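## Task

Fill tube carrier TC according to this map: white 6 goes to well D7. Any map vial not already in TC sits in vial rack R1. First, take every vial in TC that is not on the map and put it in an empty well of R1. Next, place each map vial into its assigned TC well unless it is already there. Then carry TC from transfer nest N1 to raised nest N2 and set it flat between N2's locators, with TC's well A1 at the N2 corner labelled A1. At the end, forceps T1 must be back in holder H1 with both tips in one slot, and H1 must stand flat on its base. Every vial you moved must stand on the bottom of its well. Every vial you did not move must still stand in its own well, and R1 must stay seated in its nest. Nothing may rely on the robot holding it: release everything and pull the arms away before finishing.

## Robot and tools

Robot and scene. Two arms, left_arm and right_arm, each ending in a parallel gripper, work in a physics simulation. N1 lies between the arms; N2 is on right_arm's side. Vials are identified by cap colour plus the digit on the cap (a bar under the digit marks its upright direction). Well labels (row letters, column numbers, a triangle at A1) are printed on R1 and TC. Vials are picked up by their caps using forceps T1, which live in holder H1.

Frames. Reported positions use one shared frame: origin on the table top midway between the arms, +x out over the table, +z up, and left_arm on the +y side. Arm names do not mean image sides. Printed hand positions can be wrong, more so at long reach, and arm bases may be tilted. Mounting plates and the metal frame behind the arms are fixed obstacles. Each gripper has its own axes: fingers point along its +z and close along its y. The reported position is the point between finger pads, roughly 1 cm short of the fingertips.

The 14-number row. Every motion command is a single list of 14 numbers covering both arms, each in [-1, 1]: left_arm dx, dy, dz, rx, ry, rz, opening, then right_arm in the same order. Include both arms even if one is idle. dx to rz are offsets, not poses: they are in that gripper's own axes, counted from the gripper's pose in the most recent result that showed it (or, before any such result in the scene and for later calls within one reply, from where the robot is when the action begins). Scale: 1.0 equals 0.6 m of translation or 180 degrees of rotation; rx, ry, rz form one rotation vector. Opening is absolute, not an offset: +1 is fully open (0.094 m), -1 closed. All zeros means return to the reference pose, not stay still.

Tools.
- execute_actions: argument actions is a list with at most one item, or empty. An empty list just reports state with pictures. An item with rows (1 to 15 rows of 14 numbers) and optional steps (up to 15, default 15, each 1/30 s) runs an action; each row applies to one step, the last row repeats, and every row is measured from the same reference pose. An item with only steps (up to 300) is a wait counted from the previous result, including your reply time. An action needs at least 10 steps. pictures (true/false) requests camera images.
- move: target is one 14-number row as above; speed is the path top speed in m/s, 0.002 to 0.5, default 0.25 (rotation up to twice that in rad/s). Both grippers travel straight lines that finish together, lasting 0.5 to 10 s; paths ignore obstacles and the other arm. Openings are sent at the start.
- wait: seconds, 0 to 10; the robot is sent nothing new.
- zoom_image: camera (cam_head_left, cam_head_right, cam_high, cam_low, cam_left_wrist, cam_right_wrist) and region [x0, y0, x1, y1] in pixels, at most 504 by 504, origin top-left.
- finished_scene: scene, the current scene's number; irreversible, then the result reports success.

Control behaviour. Each step the commanded pose is clipped to within 70 mm and 16 degrees of the measured pose; position wins over orientation if both cannot be met. Motions often stop a centimetre or more short, usually low; to hold an arm in place, send the correction back to its wanted pose in the first call of a reply and zeros afterwards, raising the aim if it still sags. The last 10 steps of each action are held back and run while you compose the next reply; your thinking time counts as elapsed scene time.

Reading results. The state line gives each gripper's position (m) and quaternion wxyz. grip_measured is the finger opening on the command scale (readings may be off by about 1 mm); to grip, command about 0.03 below it, less for a lighter hold. Hand target shows where the controller is driving each gripper. HELD marks steps where your row was not fully sent; pose unreachable names an arm whose command the clearance check altered. The move: line reports the ending (done, off_target, moving, held, fault) and limits (paced = pose clipped; held = some steps blocked, after which the arm may surge). FAULT lines mean an arm stopped. MOTOR HOT warns from 75 °C; 90 °C stops the arm for 10 s, and 100 °C makes it drop everything.

Avoid. Do not knock or place anything off the table, drop or slam parts, push hard, or let the arms collide. Faster contact hits harder, and aiming deeper past a contact presses harder. Brief external tugs on held parts can occur. Avoid long loaded holds that heat motors. Release and withdraw before calling finished_scene.

Each tool is called after ">>>" as name(argument=value, ...), one argument or row to a line, values as JSON.

## Session

I'll start by looking at the current state.

>>> execute_actions(
  actions=[],
)

Scene clock: 0.00 s of 18600.00 s.
left_arm: end_effector_position=(+0.2915, +0.7737, +0.1497) grip_measured=+1.000 end_effector_quat_wxyz=(+0.549, -0.575, +0.323, +0.514) | right_arm: end_effector_position=(+0.3016, -0.4457, +0.1474) grip_measured=+1.000 end_effector_quat_wxyz=(+0.141, +0.840, +0.433, +0.295)
Joint positions: left_arm=[ 0.644  2.443  1.376  1.408 -1.169  0.009  0.094] | right_arm=[-0.946  1.511  1.144 -0.734 -0.491  1.471  0.094]
Joint velocities: left_arm=[ 0.007 -0.022 -0.007 -0.051 -0.066 -0.051  0.   ] | right_arm=[ 0.012 -0.002 -0.002 -0.007 -0.007 -0.066  0.   ]
Joint torques (N m, as the arm reports them, + toward a larger angle): no reading
Hand target (left_arm): +0.293, +0.774, +0.155; +0.551, -0.573, +0.323, +0.513
Hand target (right_arm): +0.300, -0.444, +0.148; +0.139, +0.840, +0.434, +0.294

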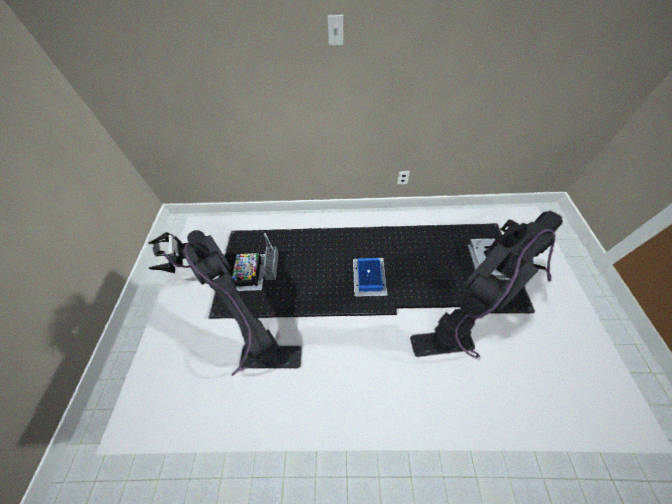

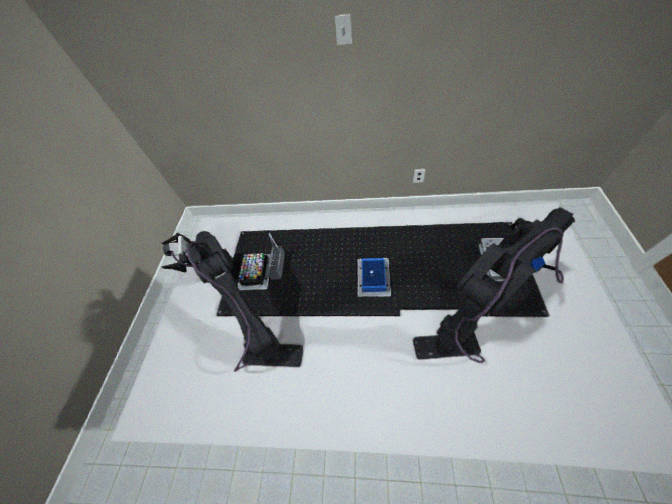

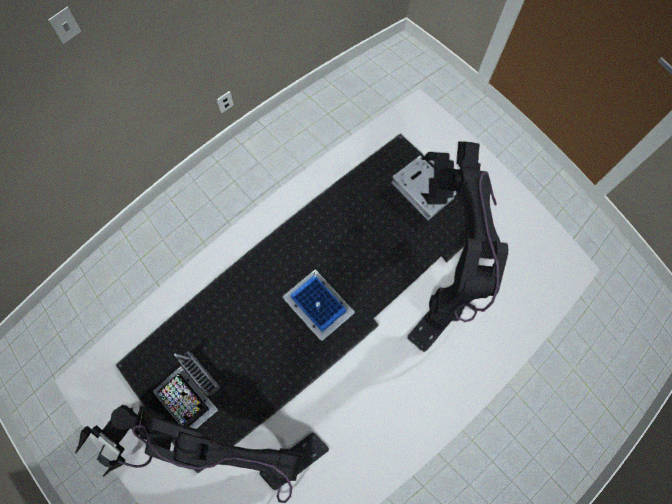

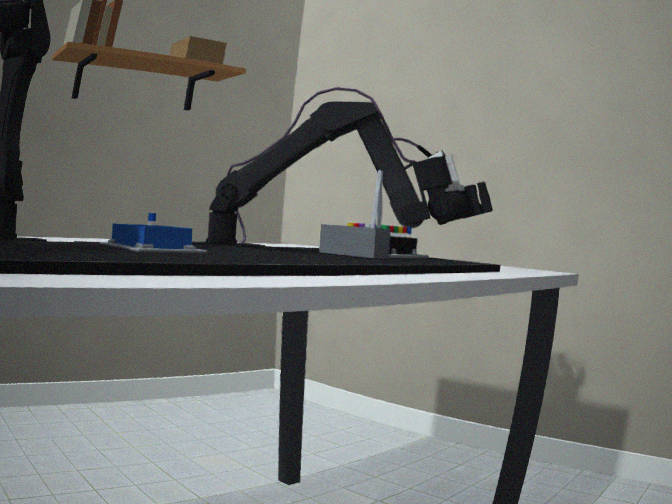

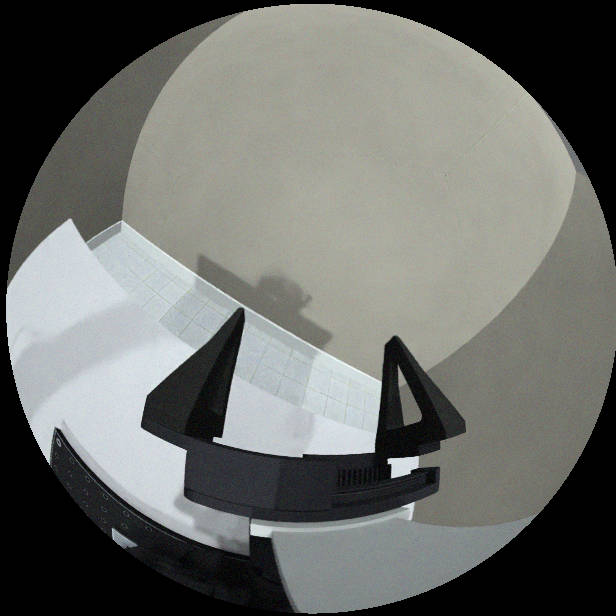

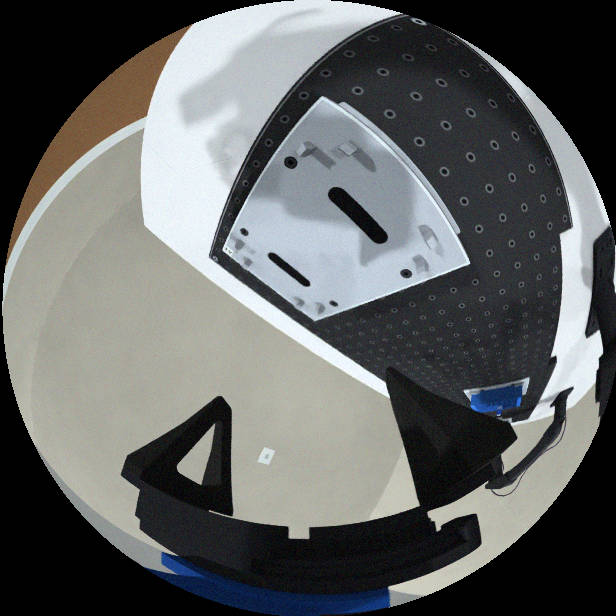

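>>> zoom_image(
  camera="cam_high",
  region=[140, 335, 240, 435],
)

>>> zoom_image(
  camera="cam_high",
  region=[270, 260, 370, 350],
)

>>> zoom_image(
  camera="cam_low",
  region=[90, 150, 450, 280],
)

>>> zoom_image(
  camera="cam_head_left",
  region=[200, 220, 400, 320],
)

>>> zoom_image(
  camera="cam_right_wrist",
  region=[200, 80, 480, 340],
)

Region (140, 335, 240, 435) of cam_high's 672x504 image, scaled by 5.040, with more detail than that image has.

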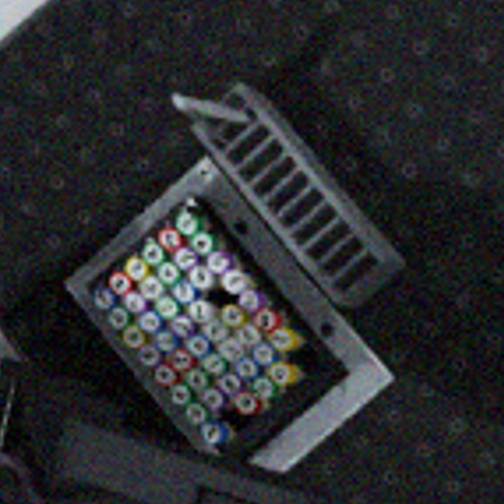

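Region (270, 260, 370, 350) of cam_high's 672x504 image, scaled by 5.040, with more detail than that image has; it fills the top 454 rows of this view, and the rest is white.

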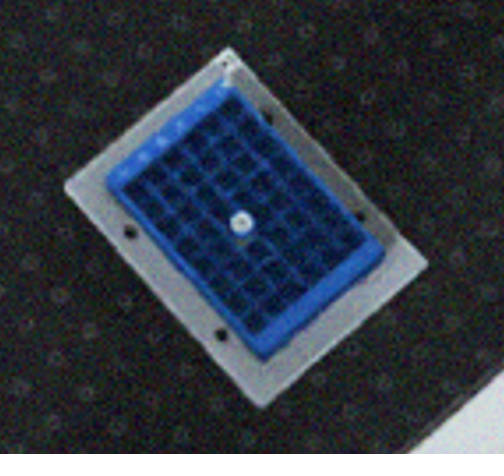

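Region (90, 150, 450, 280) of cam_low's 672x504 image, scaled by 1.400, with more detail than that image has; it fills the top 182 rows of this view, and the rest is white.

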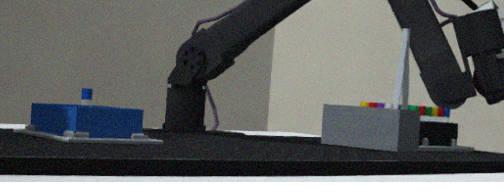

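Region (200, 220, 400, 320) of cam_head_left's 672x504 image, scaled by 2.520, with more detail than that image has.

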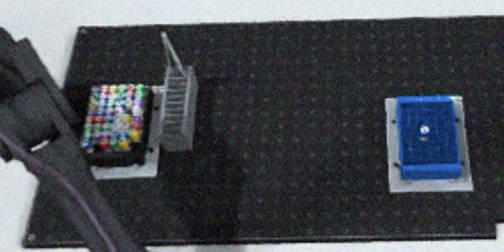

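Region (200, 80, 480, 340) of cam_right_wrist's 616x616 image, scaled by 1.800, with more detail than that image has; it fills the top 468 rows of this view, and the rest is white.

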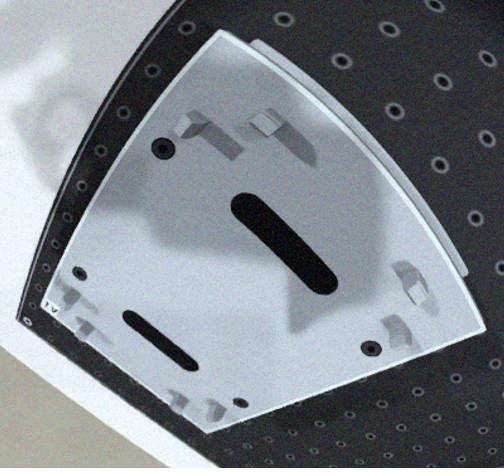

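>>> move(
  target=[-0.232,-0.006,-0.152,0.302,0.314,0.198,1, 0.527,-0.458,-0.127,0.234,0.112,-0.666,1],
  speed=0.35,
)

Scene clock: 13.17 s of 18600.00 s.
left_arm: end_effector_position=(+0.2780, +0.6586, +0.2606) grip_measured=+1.000 end_effector_quat_wxyz=(+0.357, -0.317, +0.868, +0.139) | right_arm: end_effector_position=(+0.2154, -0.0404, +0.1855) grip_measured=+1.000 end_effector_quat_wxyz=(+0.002, +0.005, +1.000, -0.006)
Joint positions: left_arm=[ 0.845  1.618  1.594 -0.764  0.071  0.092  0.094] | right_arm=[ 0.633  1.674  1.644 -1.547  0.011  0.751  0.094]
Joint velocities: left_arm=[-0.012 -0.022 -0.007 -0.007  0.007 -0.007  0.   ] | right_arm=[-0.002  0.002  0.002 -0.066 -0.022 -0.007  0.   ]
Joint torques (N m, as the arm reports them, + toward a larger angle): left_arm=[ 0.63 -6.09  8.97  1.47  0.23  0.09] | right_arm=[ 0.61 -7.35  8.74  0.16  0.13 -0.09]
Hand target (left_arm): +0.278, +0.661, +0.270; +0.363, -0.313, +0.866, +0.140
Hand target (right_arm): +0.217, -0.040, +0.187; +0.005, -0.002, +1.000, -0.014
Off the commanded pose (left_arm): 0.010 m, 1 deg.
Off the commanded pose (right_arm): 0.012 m, 1 deg.
Kept back: nothing.
After step 90, 6.20 s passed at rest.
move: off_target (right_arm)

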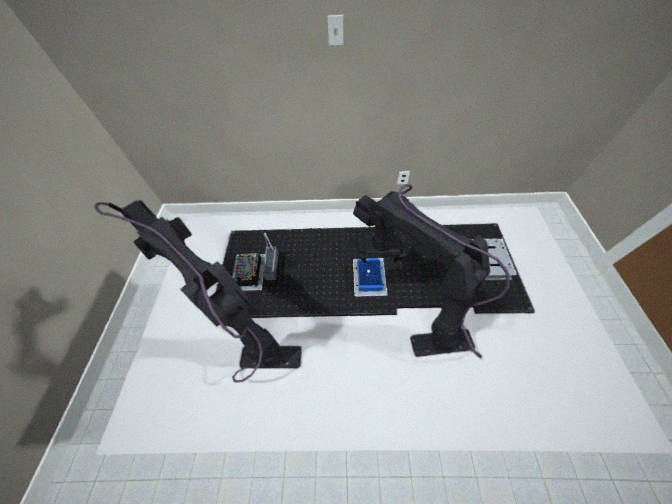

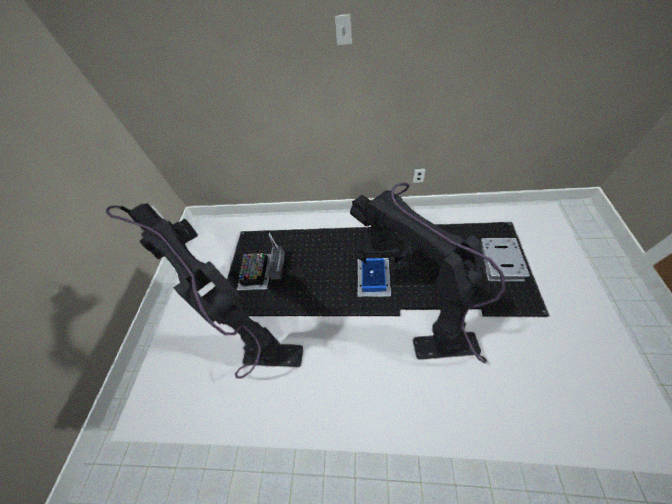

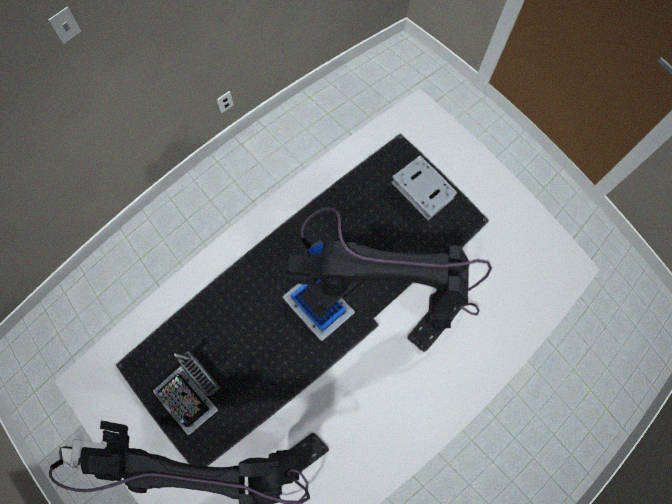

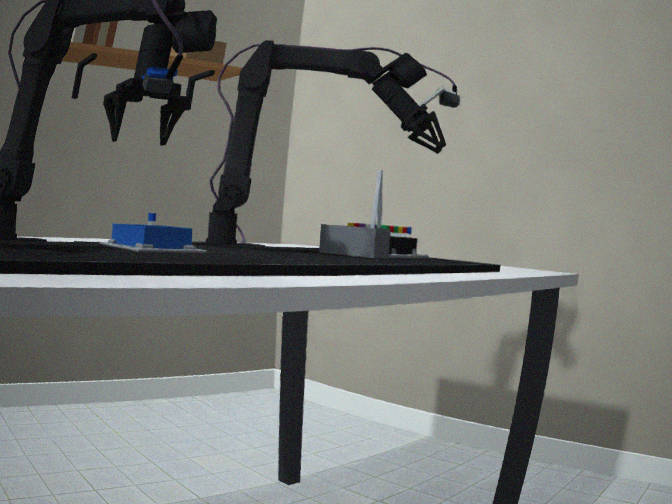

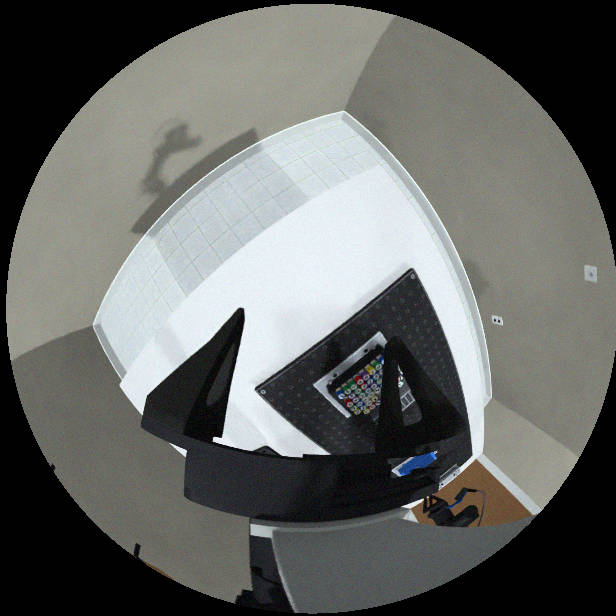

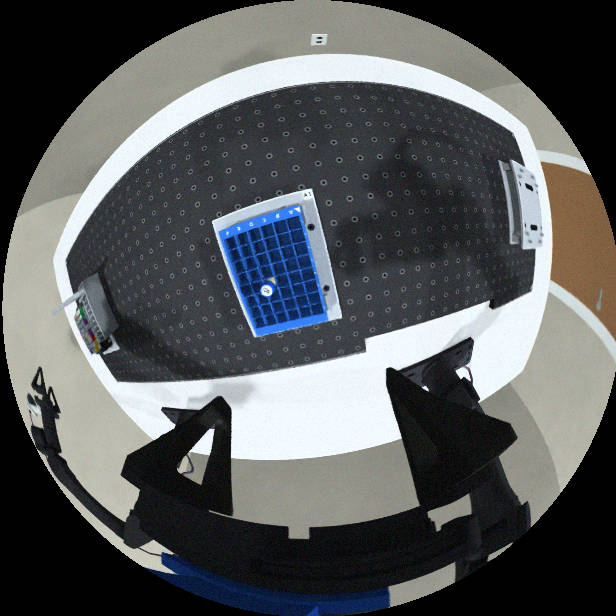

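>>> zoom_image(
  camera="cam_right_wrist",
  region=[200, 180, 360, 350],
)

>>> zoom_image(
  camera="cam_left_wrist",
  region=[305, 325, 425, 435],
)

>>> zoom_image(
  camera="cam_low",
  region=[300, 60, 500, 270],
)

Region (200, 180, 360, 350) of cam_right_wrist's 616x616 image, scaled by 2.965, with more detail than that image has; it fills the left 474 columns of this view, and the rest is white.

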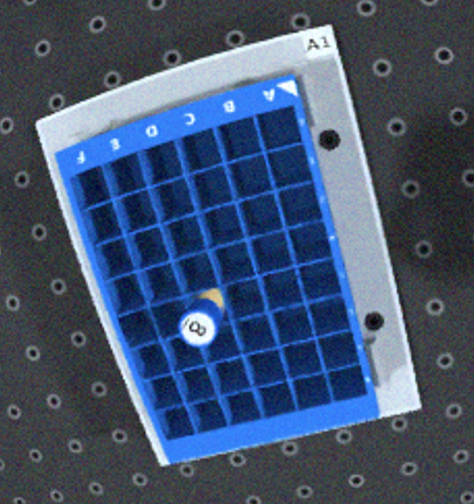

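Region (305, 325, 425, 435) of cam_left_wrist's 616x616 image, scaled by 4.200, with more detail than that image has; it fills the top 462 rows of this view, and the rest is white.

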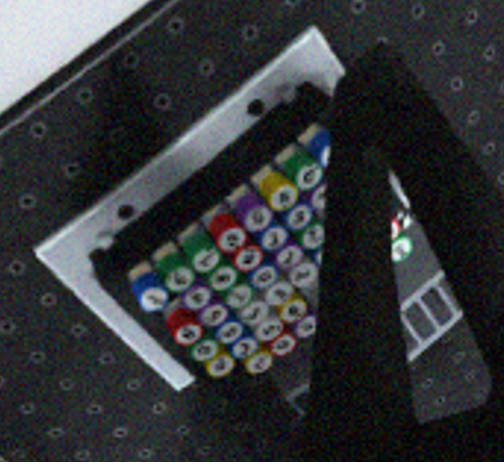

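Region (300, 60, 500, 270) of cam_low's 672x504 image, scaled by 2.400, with more detail than that image has; it fills the left 480 columns of this view, and the rest is white.

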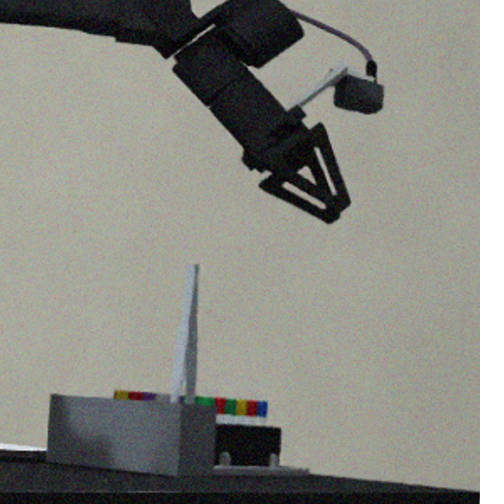

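>>> move(
  target=[0.297,-0.098,-0.156,0.133,0.105,0.1825,1, 0,0,-0.003,0,0,0,1],
  speed=0.3,
)

Scene clock: 21.83 s of 18600.00 s.
left_arm: end_effector_position=(+0.1731, +0.4980, +0.1991) grip_measured=+1.000 end_effector_quat_wxyz=(+0.214, -0.006, +0.977, +0.009) | right_arm: end_effector_position=(+0.2153, -0.0405, +0.1855) grip_measured=+1.000 end_effector_quat_wxyz=(+0.001, +0.005, +1.000, -0.006)
Joint positions: left_arm=[ 0.879  1.281  1.266 -1.247  0.307  0.795  0.094] | right_arm=[ 0.633  1.674  1.644 -1.548  0.011  0.751  0.094]
Joint velocities: left_arm=[ 0.027 -0.012 -0.002 -0.037 -0.022 -0.051  0.   ] | right_arm=[-0.027 -0.012 -0.002  0.037  0.081 -0.022  0.   ]
Joint torques (N m, as the arm reports them, + toward a larger angle): left_arm=[-0.24 -4.68  4.57  0.76  0.48  0.09] | right_arm=[ 0.05 -8.48  7.67  0.22 -0.01 -0.02]
Hand target (left_arm): +0.171, +0.489, +0.200; +0.218, +0.002, +0.976, -0.000
Hand target (right_arm): +0.215, -0.040, +0.187; +0.002, +0.005, +1.000, -0.006
Off the commanded pose (left_arm): 0.009 m, 1 deg.
Off the commanded pose (right_arm): 0.002 m, 0 deg.
Kept back: nothing.
After step 90, 3.80 s passed at rest.
move: done

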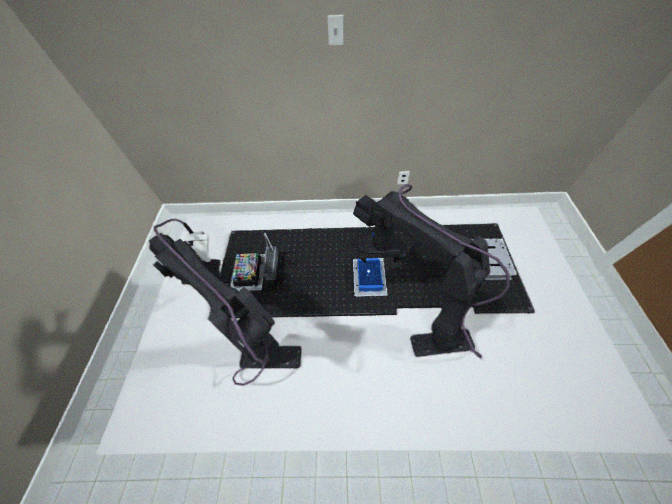

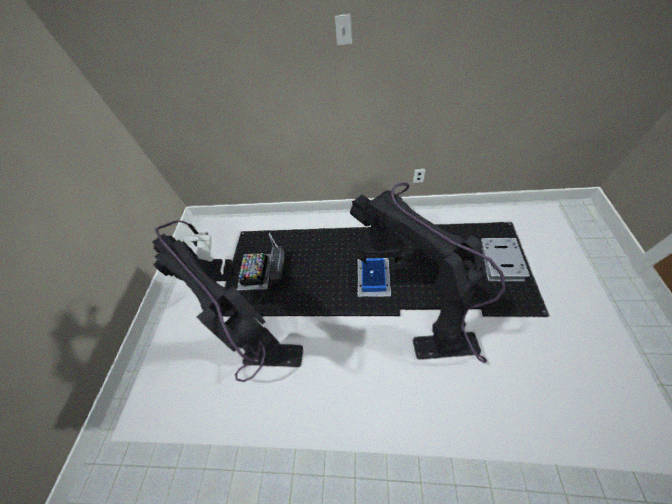

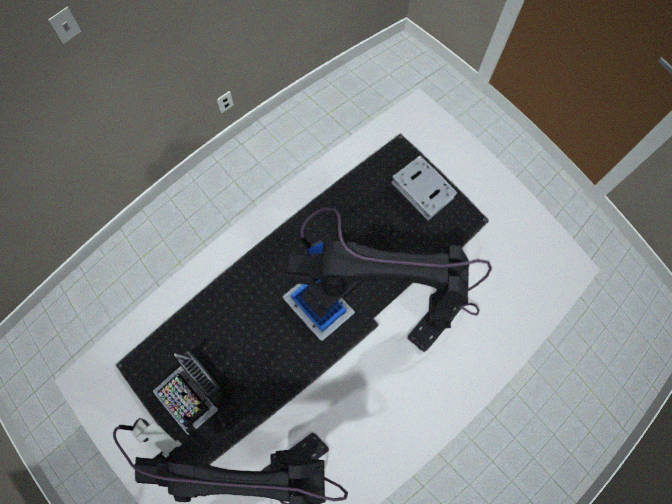

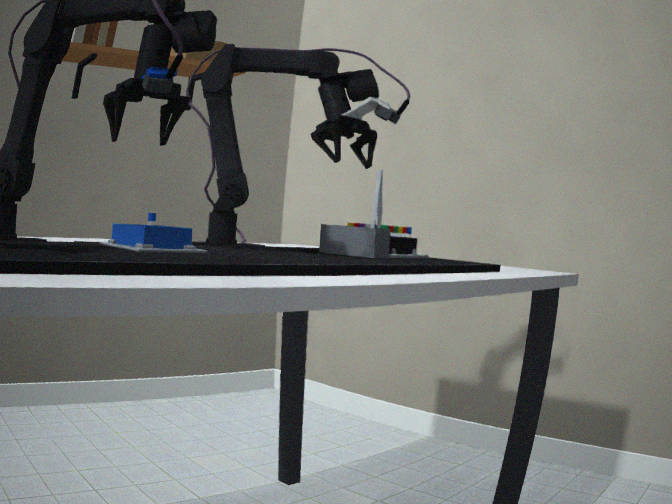

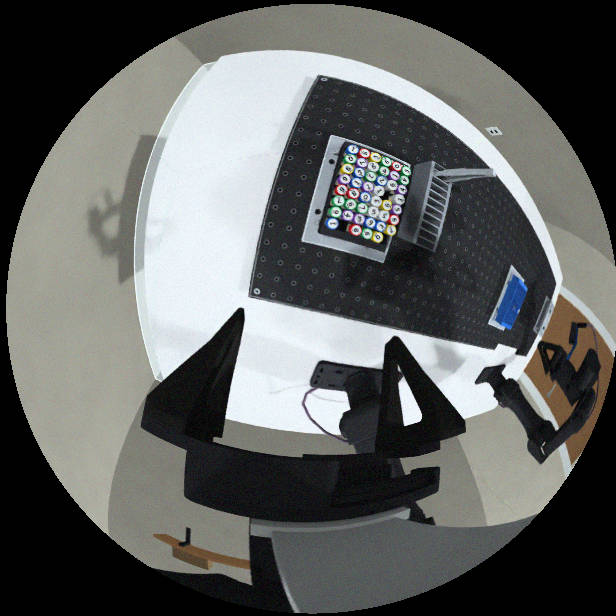

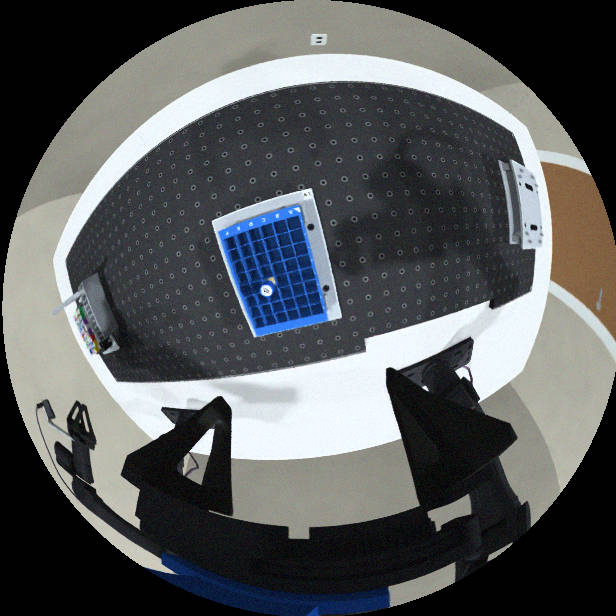

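>>> zoom_image(
  camera="cam_left_wrist",
  region=[300, 130, 430, 270],
)

>>> zoom_image(
  camera="cam_left_wrist",
  region=[390, 145, 510, 265],
)

Region (300, 130, 430, 270) of cam_left_wrist's 616x616 image, scaled by 3.600, with more detail than that image has; it fills the left 468 columns of this view, and the rest is white.

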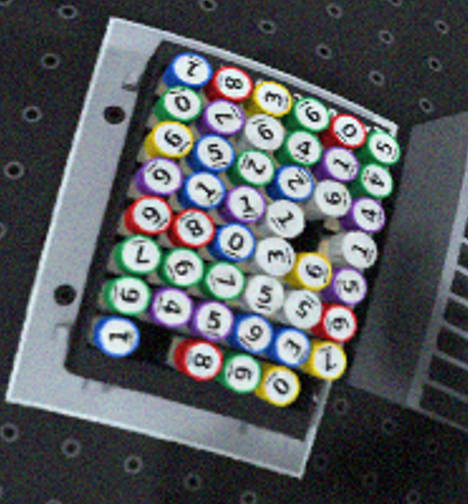

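Region (390, 145, 510, 265) of cam_left_wrist's 616x616 image, scaled by 4.200, with more detail than that image has.

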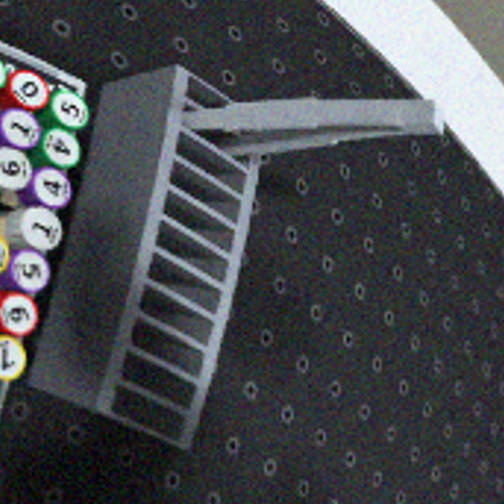

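>>> zoom_image(
  camera="cam_left_wrist",
  region=[355, 150, 415, 230],
)

Region (355, 150, 415, 230) of cam_left_wrist's 616x616 image, scaled by 6.300, with more detail than that image has; it fills the left 378 columns of this view, and the rest is white.

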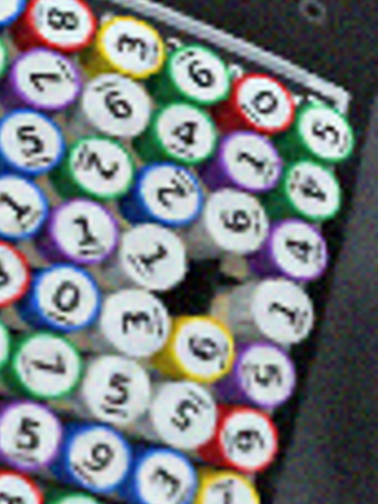

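>>> move(
  target=[-0.19,-0.212,0.084,0.0064,-0.0013,0.0025,0.3, -0.142,0.283,0.008,-0.344,-0.344,-0.410,1],
  speed=0.4,
)

Scene clock: 33.10 s of 18600.00 s.
left_arm: end_effector_position=(+0.2903, +0.3737, +0.1922) grip_measured=+0.302 end_effector_quat_wxyz=(+0.199, -0.001, +0.980, -0.008) | right_arm: end_effector_position=(+0.2974, +0.1322, +0.1785) grip_measured=+1.000 end_effector_quat_wxyz=(+0.454, -0.540, +0.549, +0.449)
Joint positions: left_arm=[ 0.181  1.448  1.369 -1.098  0.077  0.142  0.061] | right_arm=[ 0.47   1.794  0.956  0.512 -0.953 -0.266  0.094]
Joint velocities: left_arm=[-0.002  0.007 -0.007  0.007 -0.051 -0.125  0.   ] | right_arm=[ 0.007  0.012  0.002 -0.022 -0.022  0.022  0.   ]
Joint torques (N m, as the arm reports them, + toward a larger angle): left_arm=[-0.57 -4.22  8.23  1.27 -0.06 -0.1 ] | right_arm=[-0.85 -8.98  9.07  1.54 -0.26  0.03]
Hand target (left_arm): +0.301, +0.375, +0.203; +0.220, -0.001, +0.975, -0.001
Hand target (right_arm): +0.303, +0.132, +0.180; -0.454, +0.538, -0.548, -0.452
Off the commanded pose (left_arm): 0.012 m, 2 deg.
Off the commanded pose (right_arm): 0.006 m, 1 deg.
Kept back: nothing.
After step 90, 4.97 s passed at rest.
move: off_target (left_arm)

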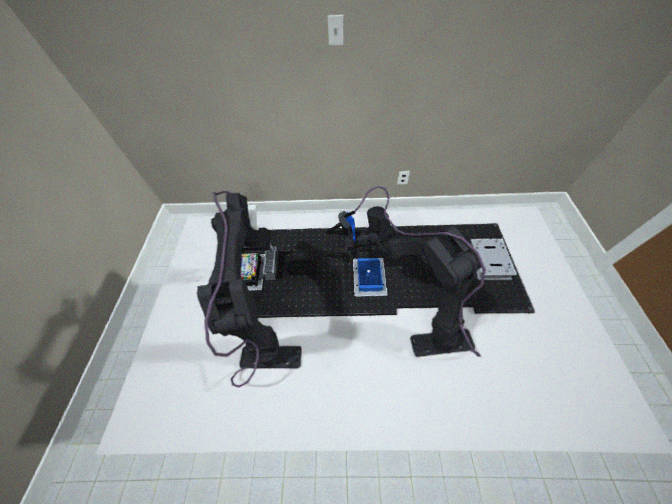

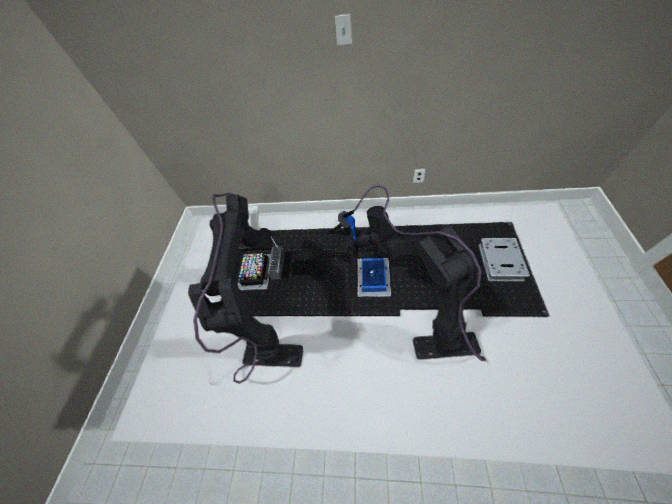

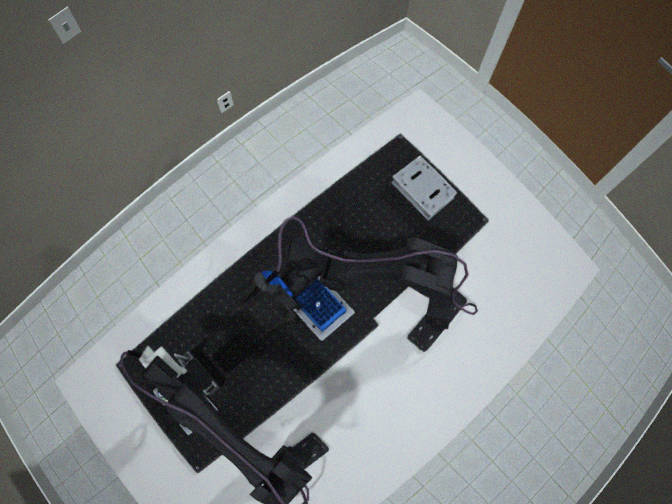

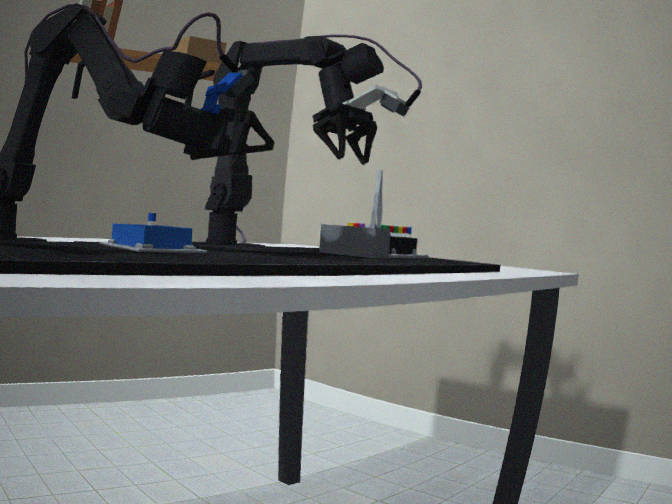

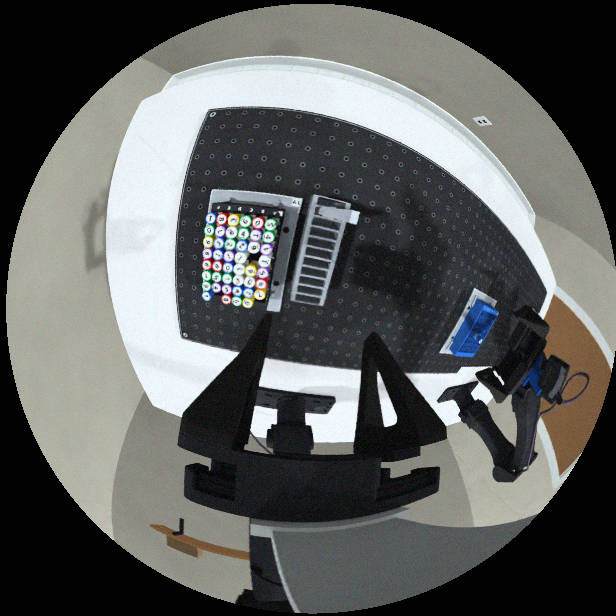

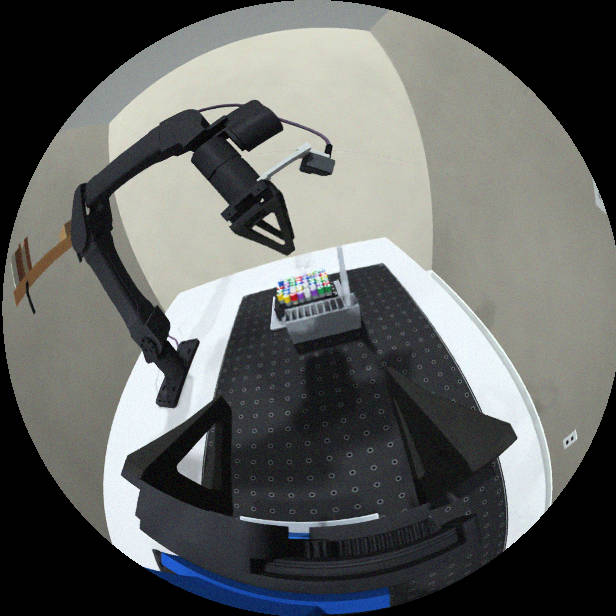

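>>> zoom_image(
  camera="cam_right_wrist",
  region=[190, 130, 410, 350],
)

>>> zoom_image(
  camera="cam_left_wrist",
  region=[230, 170, 410, 350],
)

Region (190, 130, 410, 350) of cam_right_wrist's 616x616 image, scaled by 2.291, with more detail than that image has.

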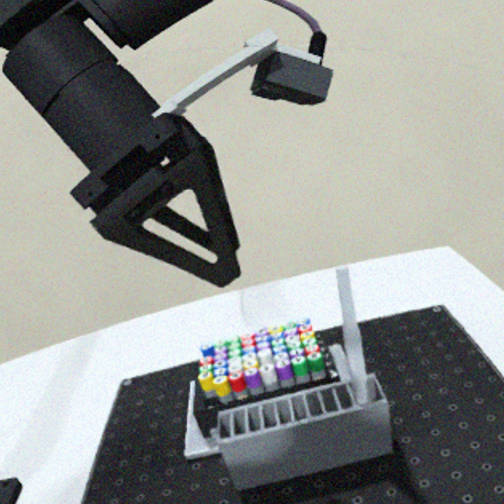

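Region (230, 170, 410, 350) of cam_left_wrist's 616x616 image, scaled by 2.800, with more detail than that image has.

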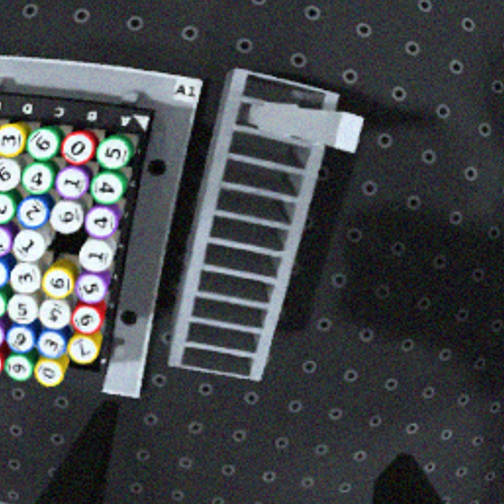

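>>> zoom_image(
  camera="cam_right_wrist",
  region=[300, 235, 390, 325],
)

>>> zoom_image(
  camera="cam_low",
  region=[310, 110, 440, 270],
)

Region (300, 235, 390, 325) of cam_right_wrist's 616x616 image, scaled by 5.600, with more detail than that image has.

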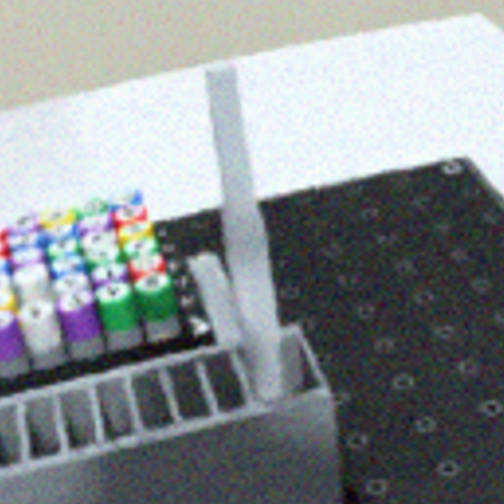

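Region (310, 110, 440, 270) of cam_low's 672x504 image, scaled by 3.150, with more detail than that image has; it fills the left 410 columns of this view, and the rest is white.

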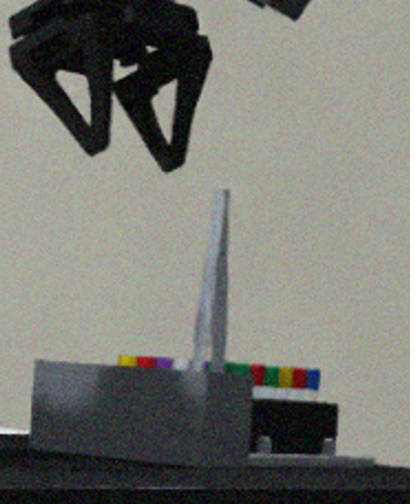

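>>> move(
  target=[-0.0635,0,0.072,-0.005,0,0.0016,0.3, -0.003,0,0,0,0,0,1],
  speed=0.15,
)

>>> zoom_image(
  camera="cam_right_wrist",
  region=[230, 160, 410, 340],
)

>>> zoom_image(
  camera="cam_left_wrist",
  region=[220, 200, 420, 400],
)

Scene clock: 37.43 s of 18600.00 s.
left_arm: end_effector_position=(+0.3298, +0.3724, +0.1563) grip_measured=+0.302 end_effector_quat_wxyz=(+0.175, +0.000, +0.985, -0.008) | right_arm: end_effector_position=(+0.2973, +0.1323, +0.1790) grip_measured=+1.000 end_effector_quat_wxyz=(+0.454, -0.540, +0.548, +0.449)
Joint positions: left_arm=[ 0.152  1.625  1.414 -1.012  0.06   0.12   0.061] | right_arm=[ 0.47   1.794  0.956  0.515 -0.954 -0.265  0.094]
Joint velocities: left_arm=[ 0.002  0.007  0.022  0.022  0.066 -0.037 -0.   ] | right_arm=[ 0.002  0.002 -0.007  0.081  0.081 -0.022  0.   ]
Joint torques (N m, as the arm reports them, + toward a larger angle): left_arm=[-0.59 -5.99  8.17  1.2  -0.08 -0.1 ] | right_arm=[  0.15 -10.72   7.81   1.46  -0.1   -0.04]
Hand target (left_arm): +0.342, +0.373, +0.168; +0.199, -0.000, +0.980, -0.000
Hand target (right_arm): +0.297, +0.132, +0.180; -0.454, +0.540, -0.549, -0.449
Off the commanded pose (left_arm): 0.017 m, 3 deg.
Off the commanded pose (right_arm): 0.001 m, 0 deg.
Kept back: nothing.
After step 90, 0.40 s passed at rest.
move: off_target (left_arm)

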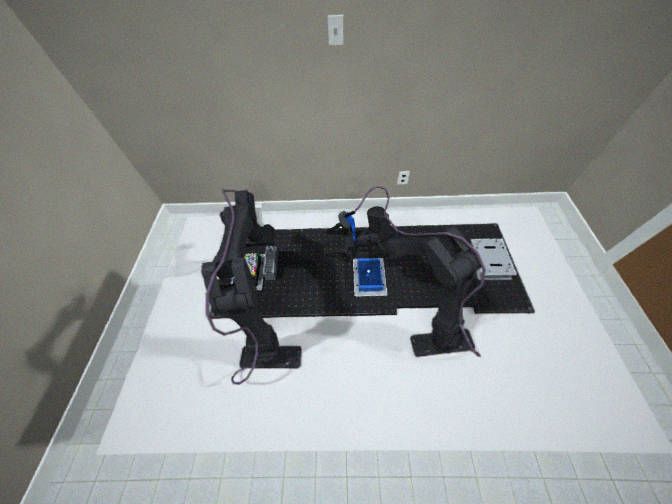

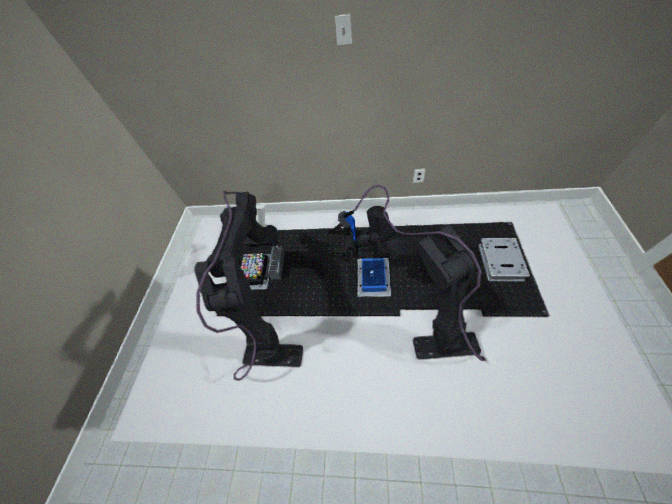

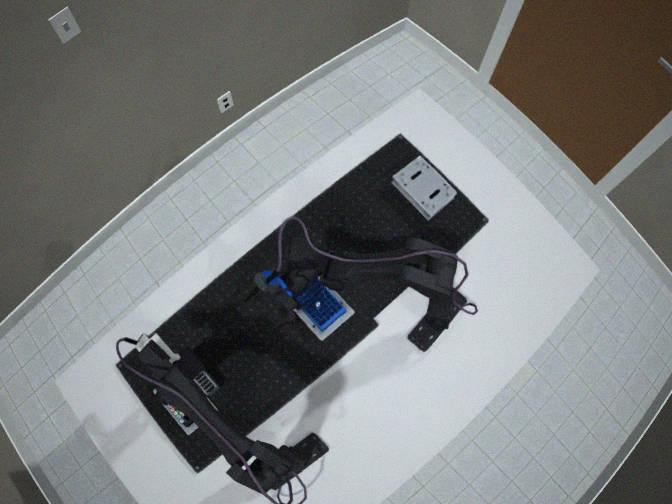

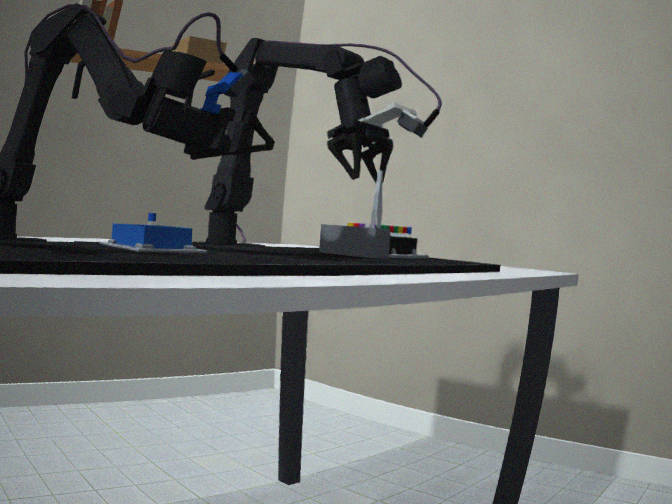

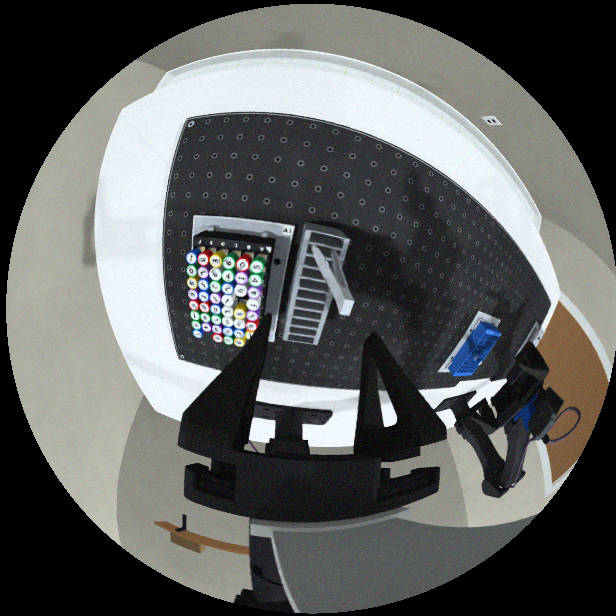

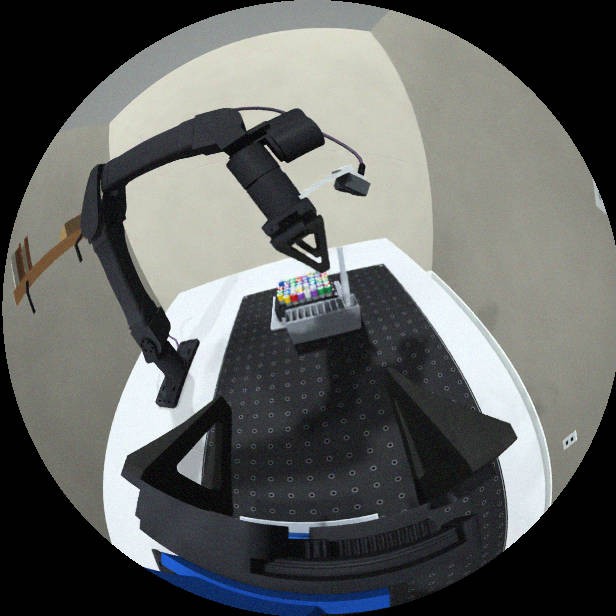

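Region (230, 160, 410, 340) of cam_right_wrist's 616x616 image, scaled by 2.800, with more detail than that image has.

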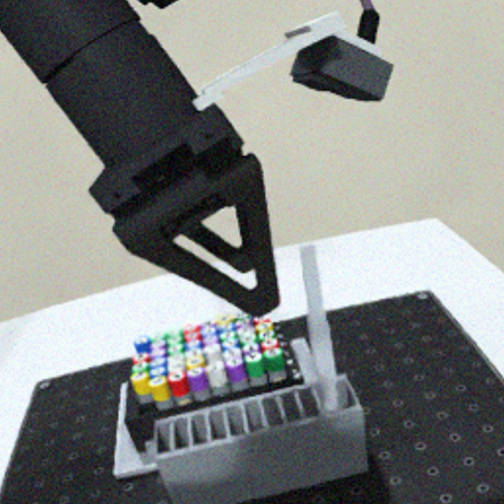

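Region (220, 200, 420, 400) of cam_left_wrist's 616x616 image, scaled by 2.520, with more detail than that image has.

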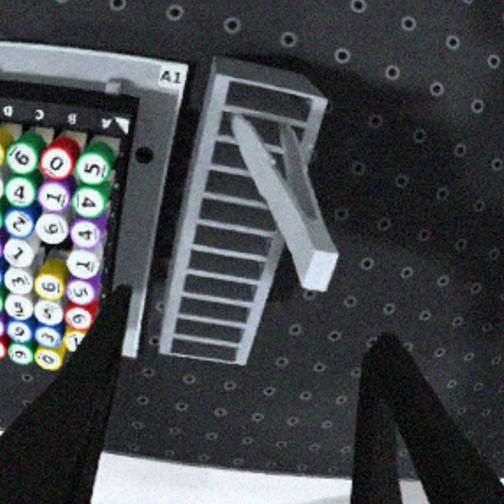

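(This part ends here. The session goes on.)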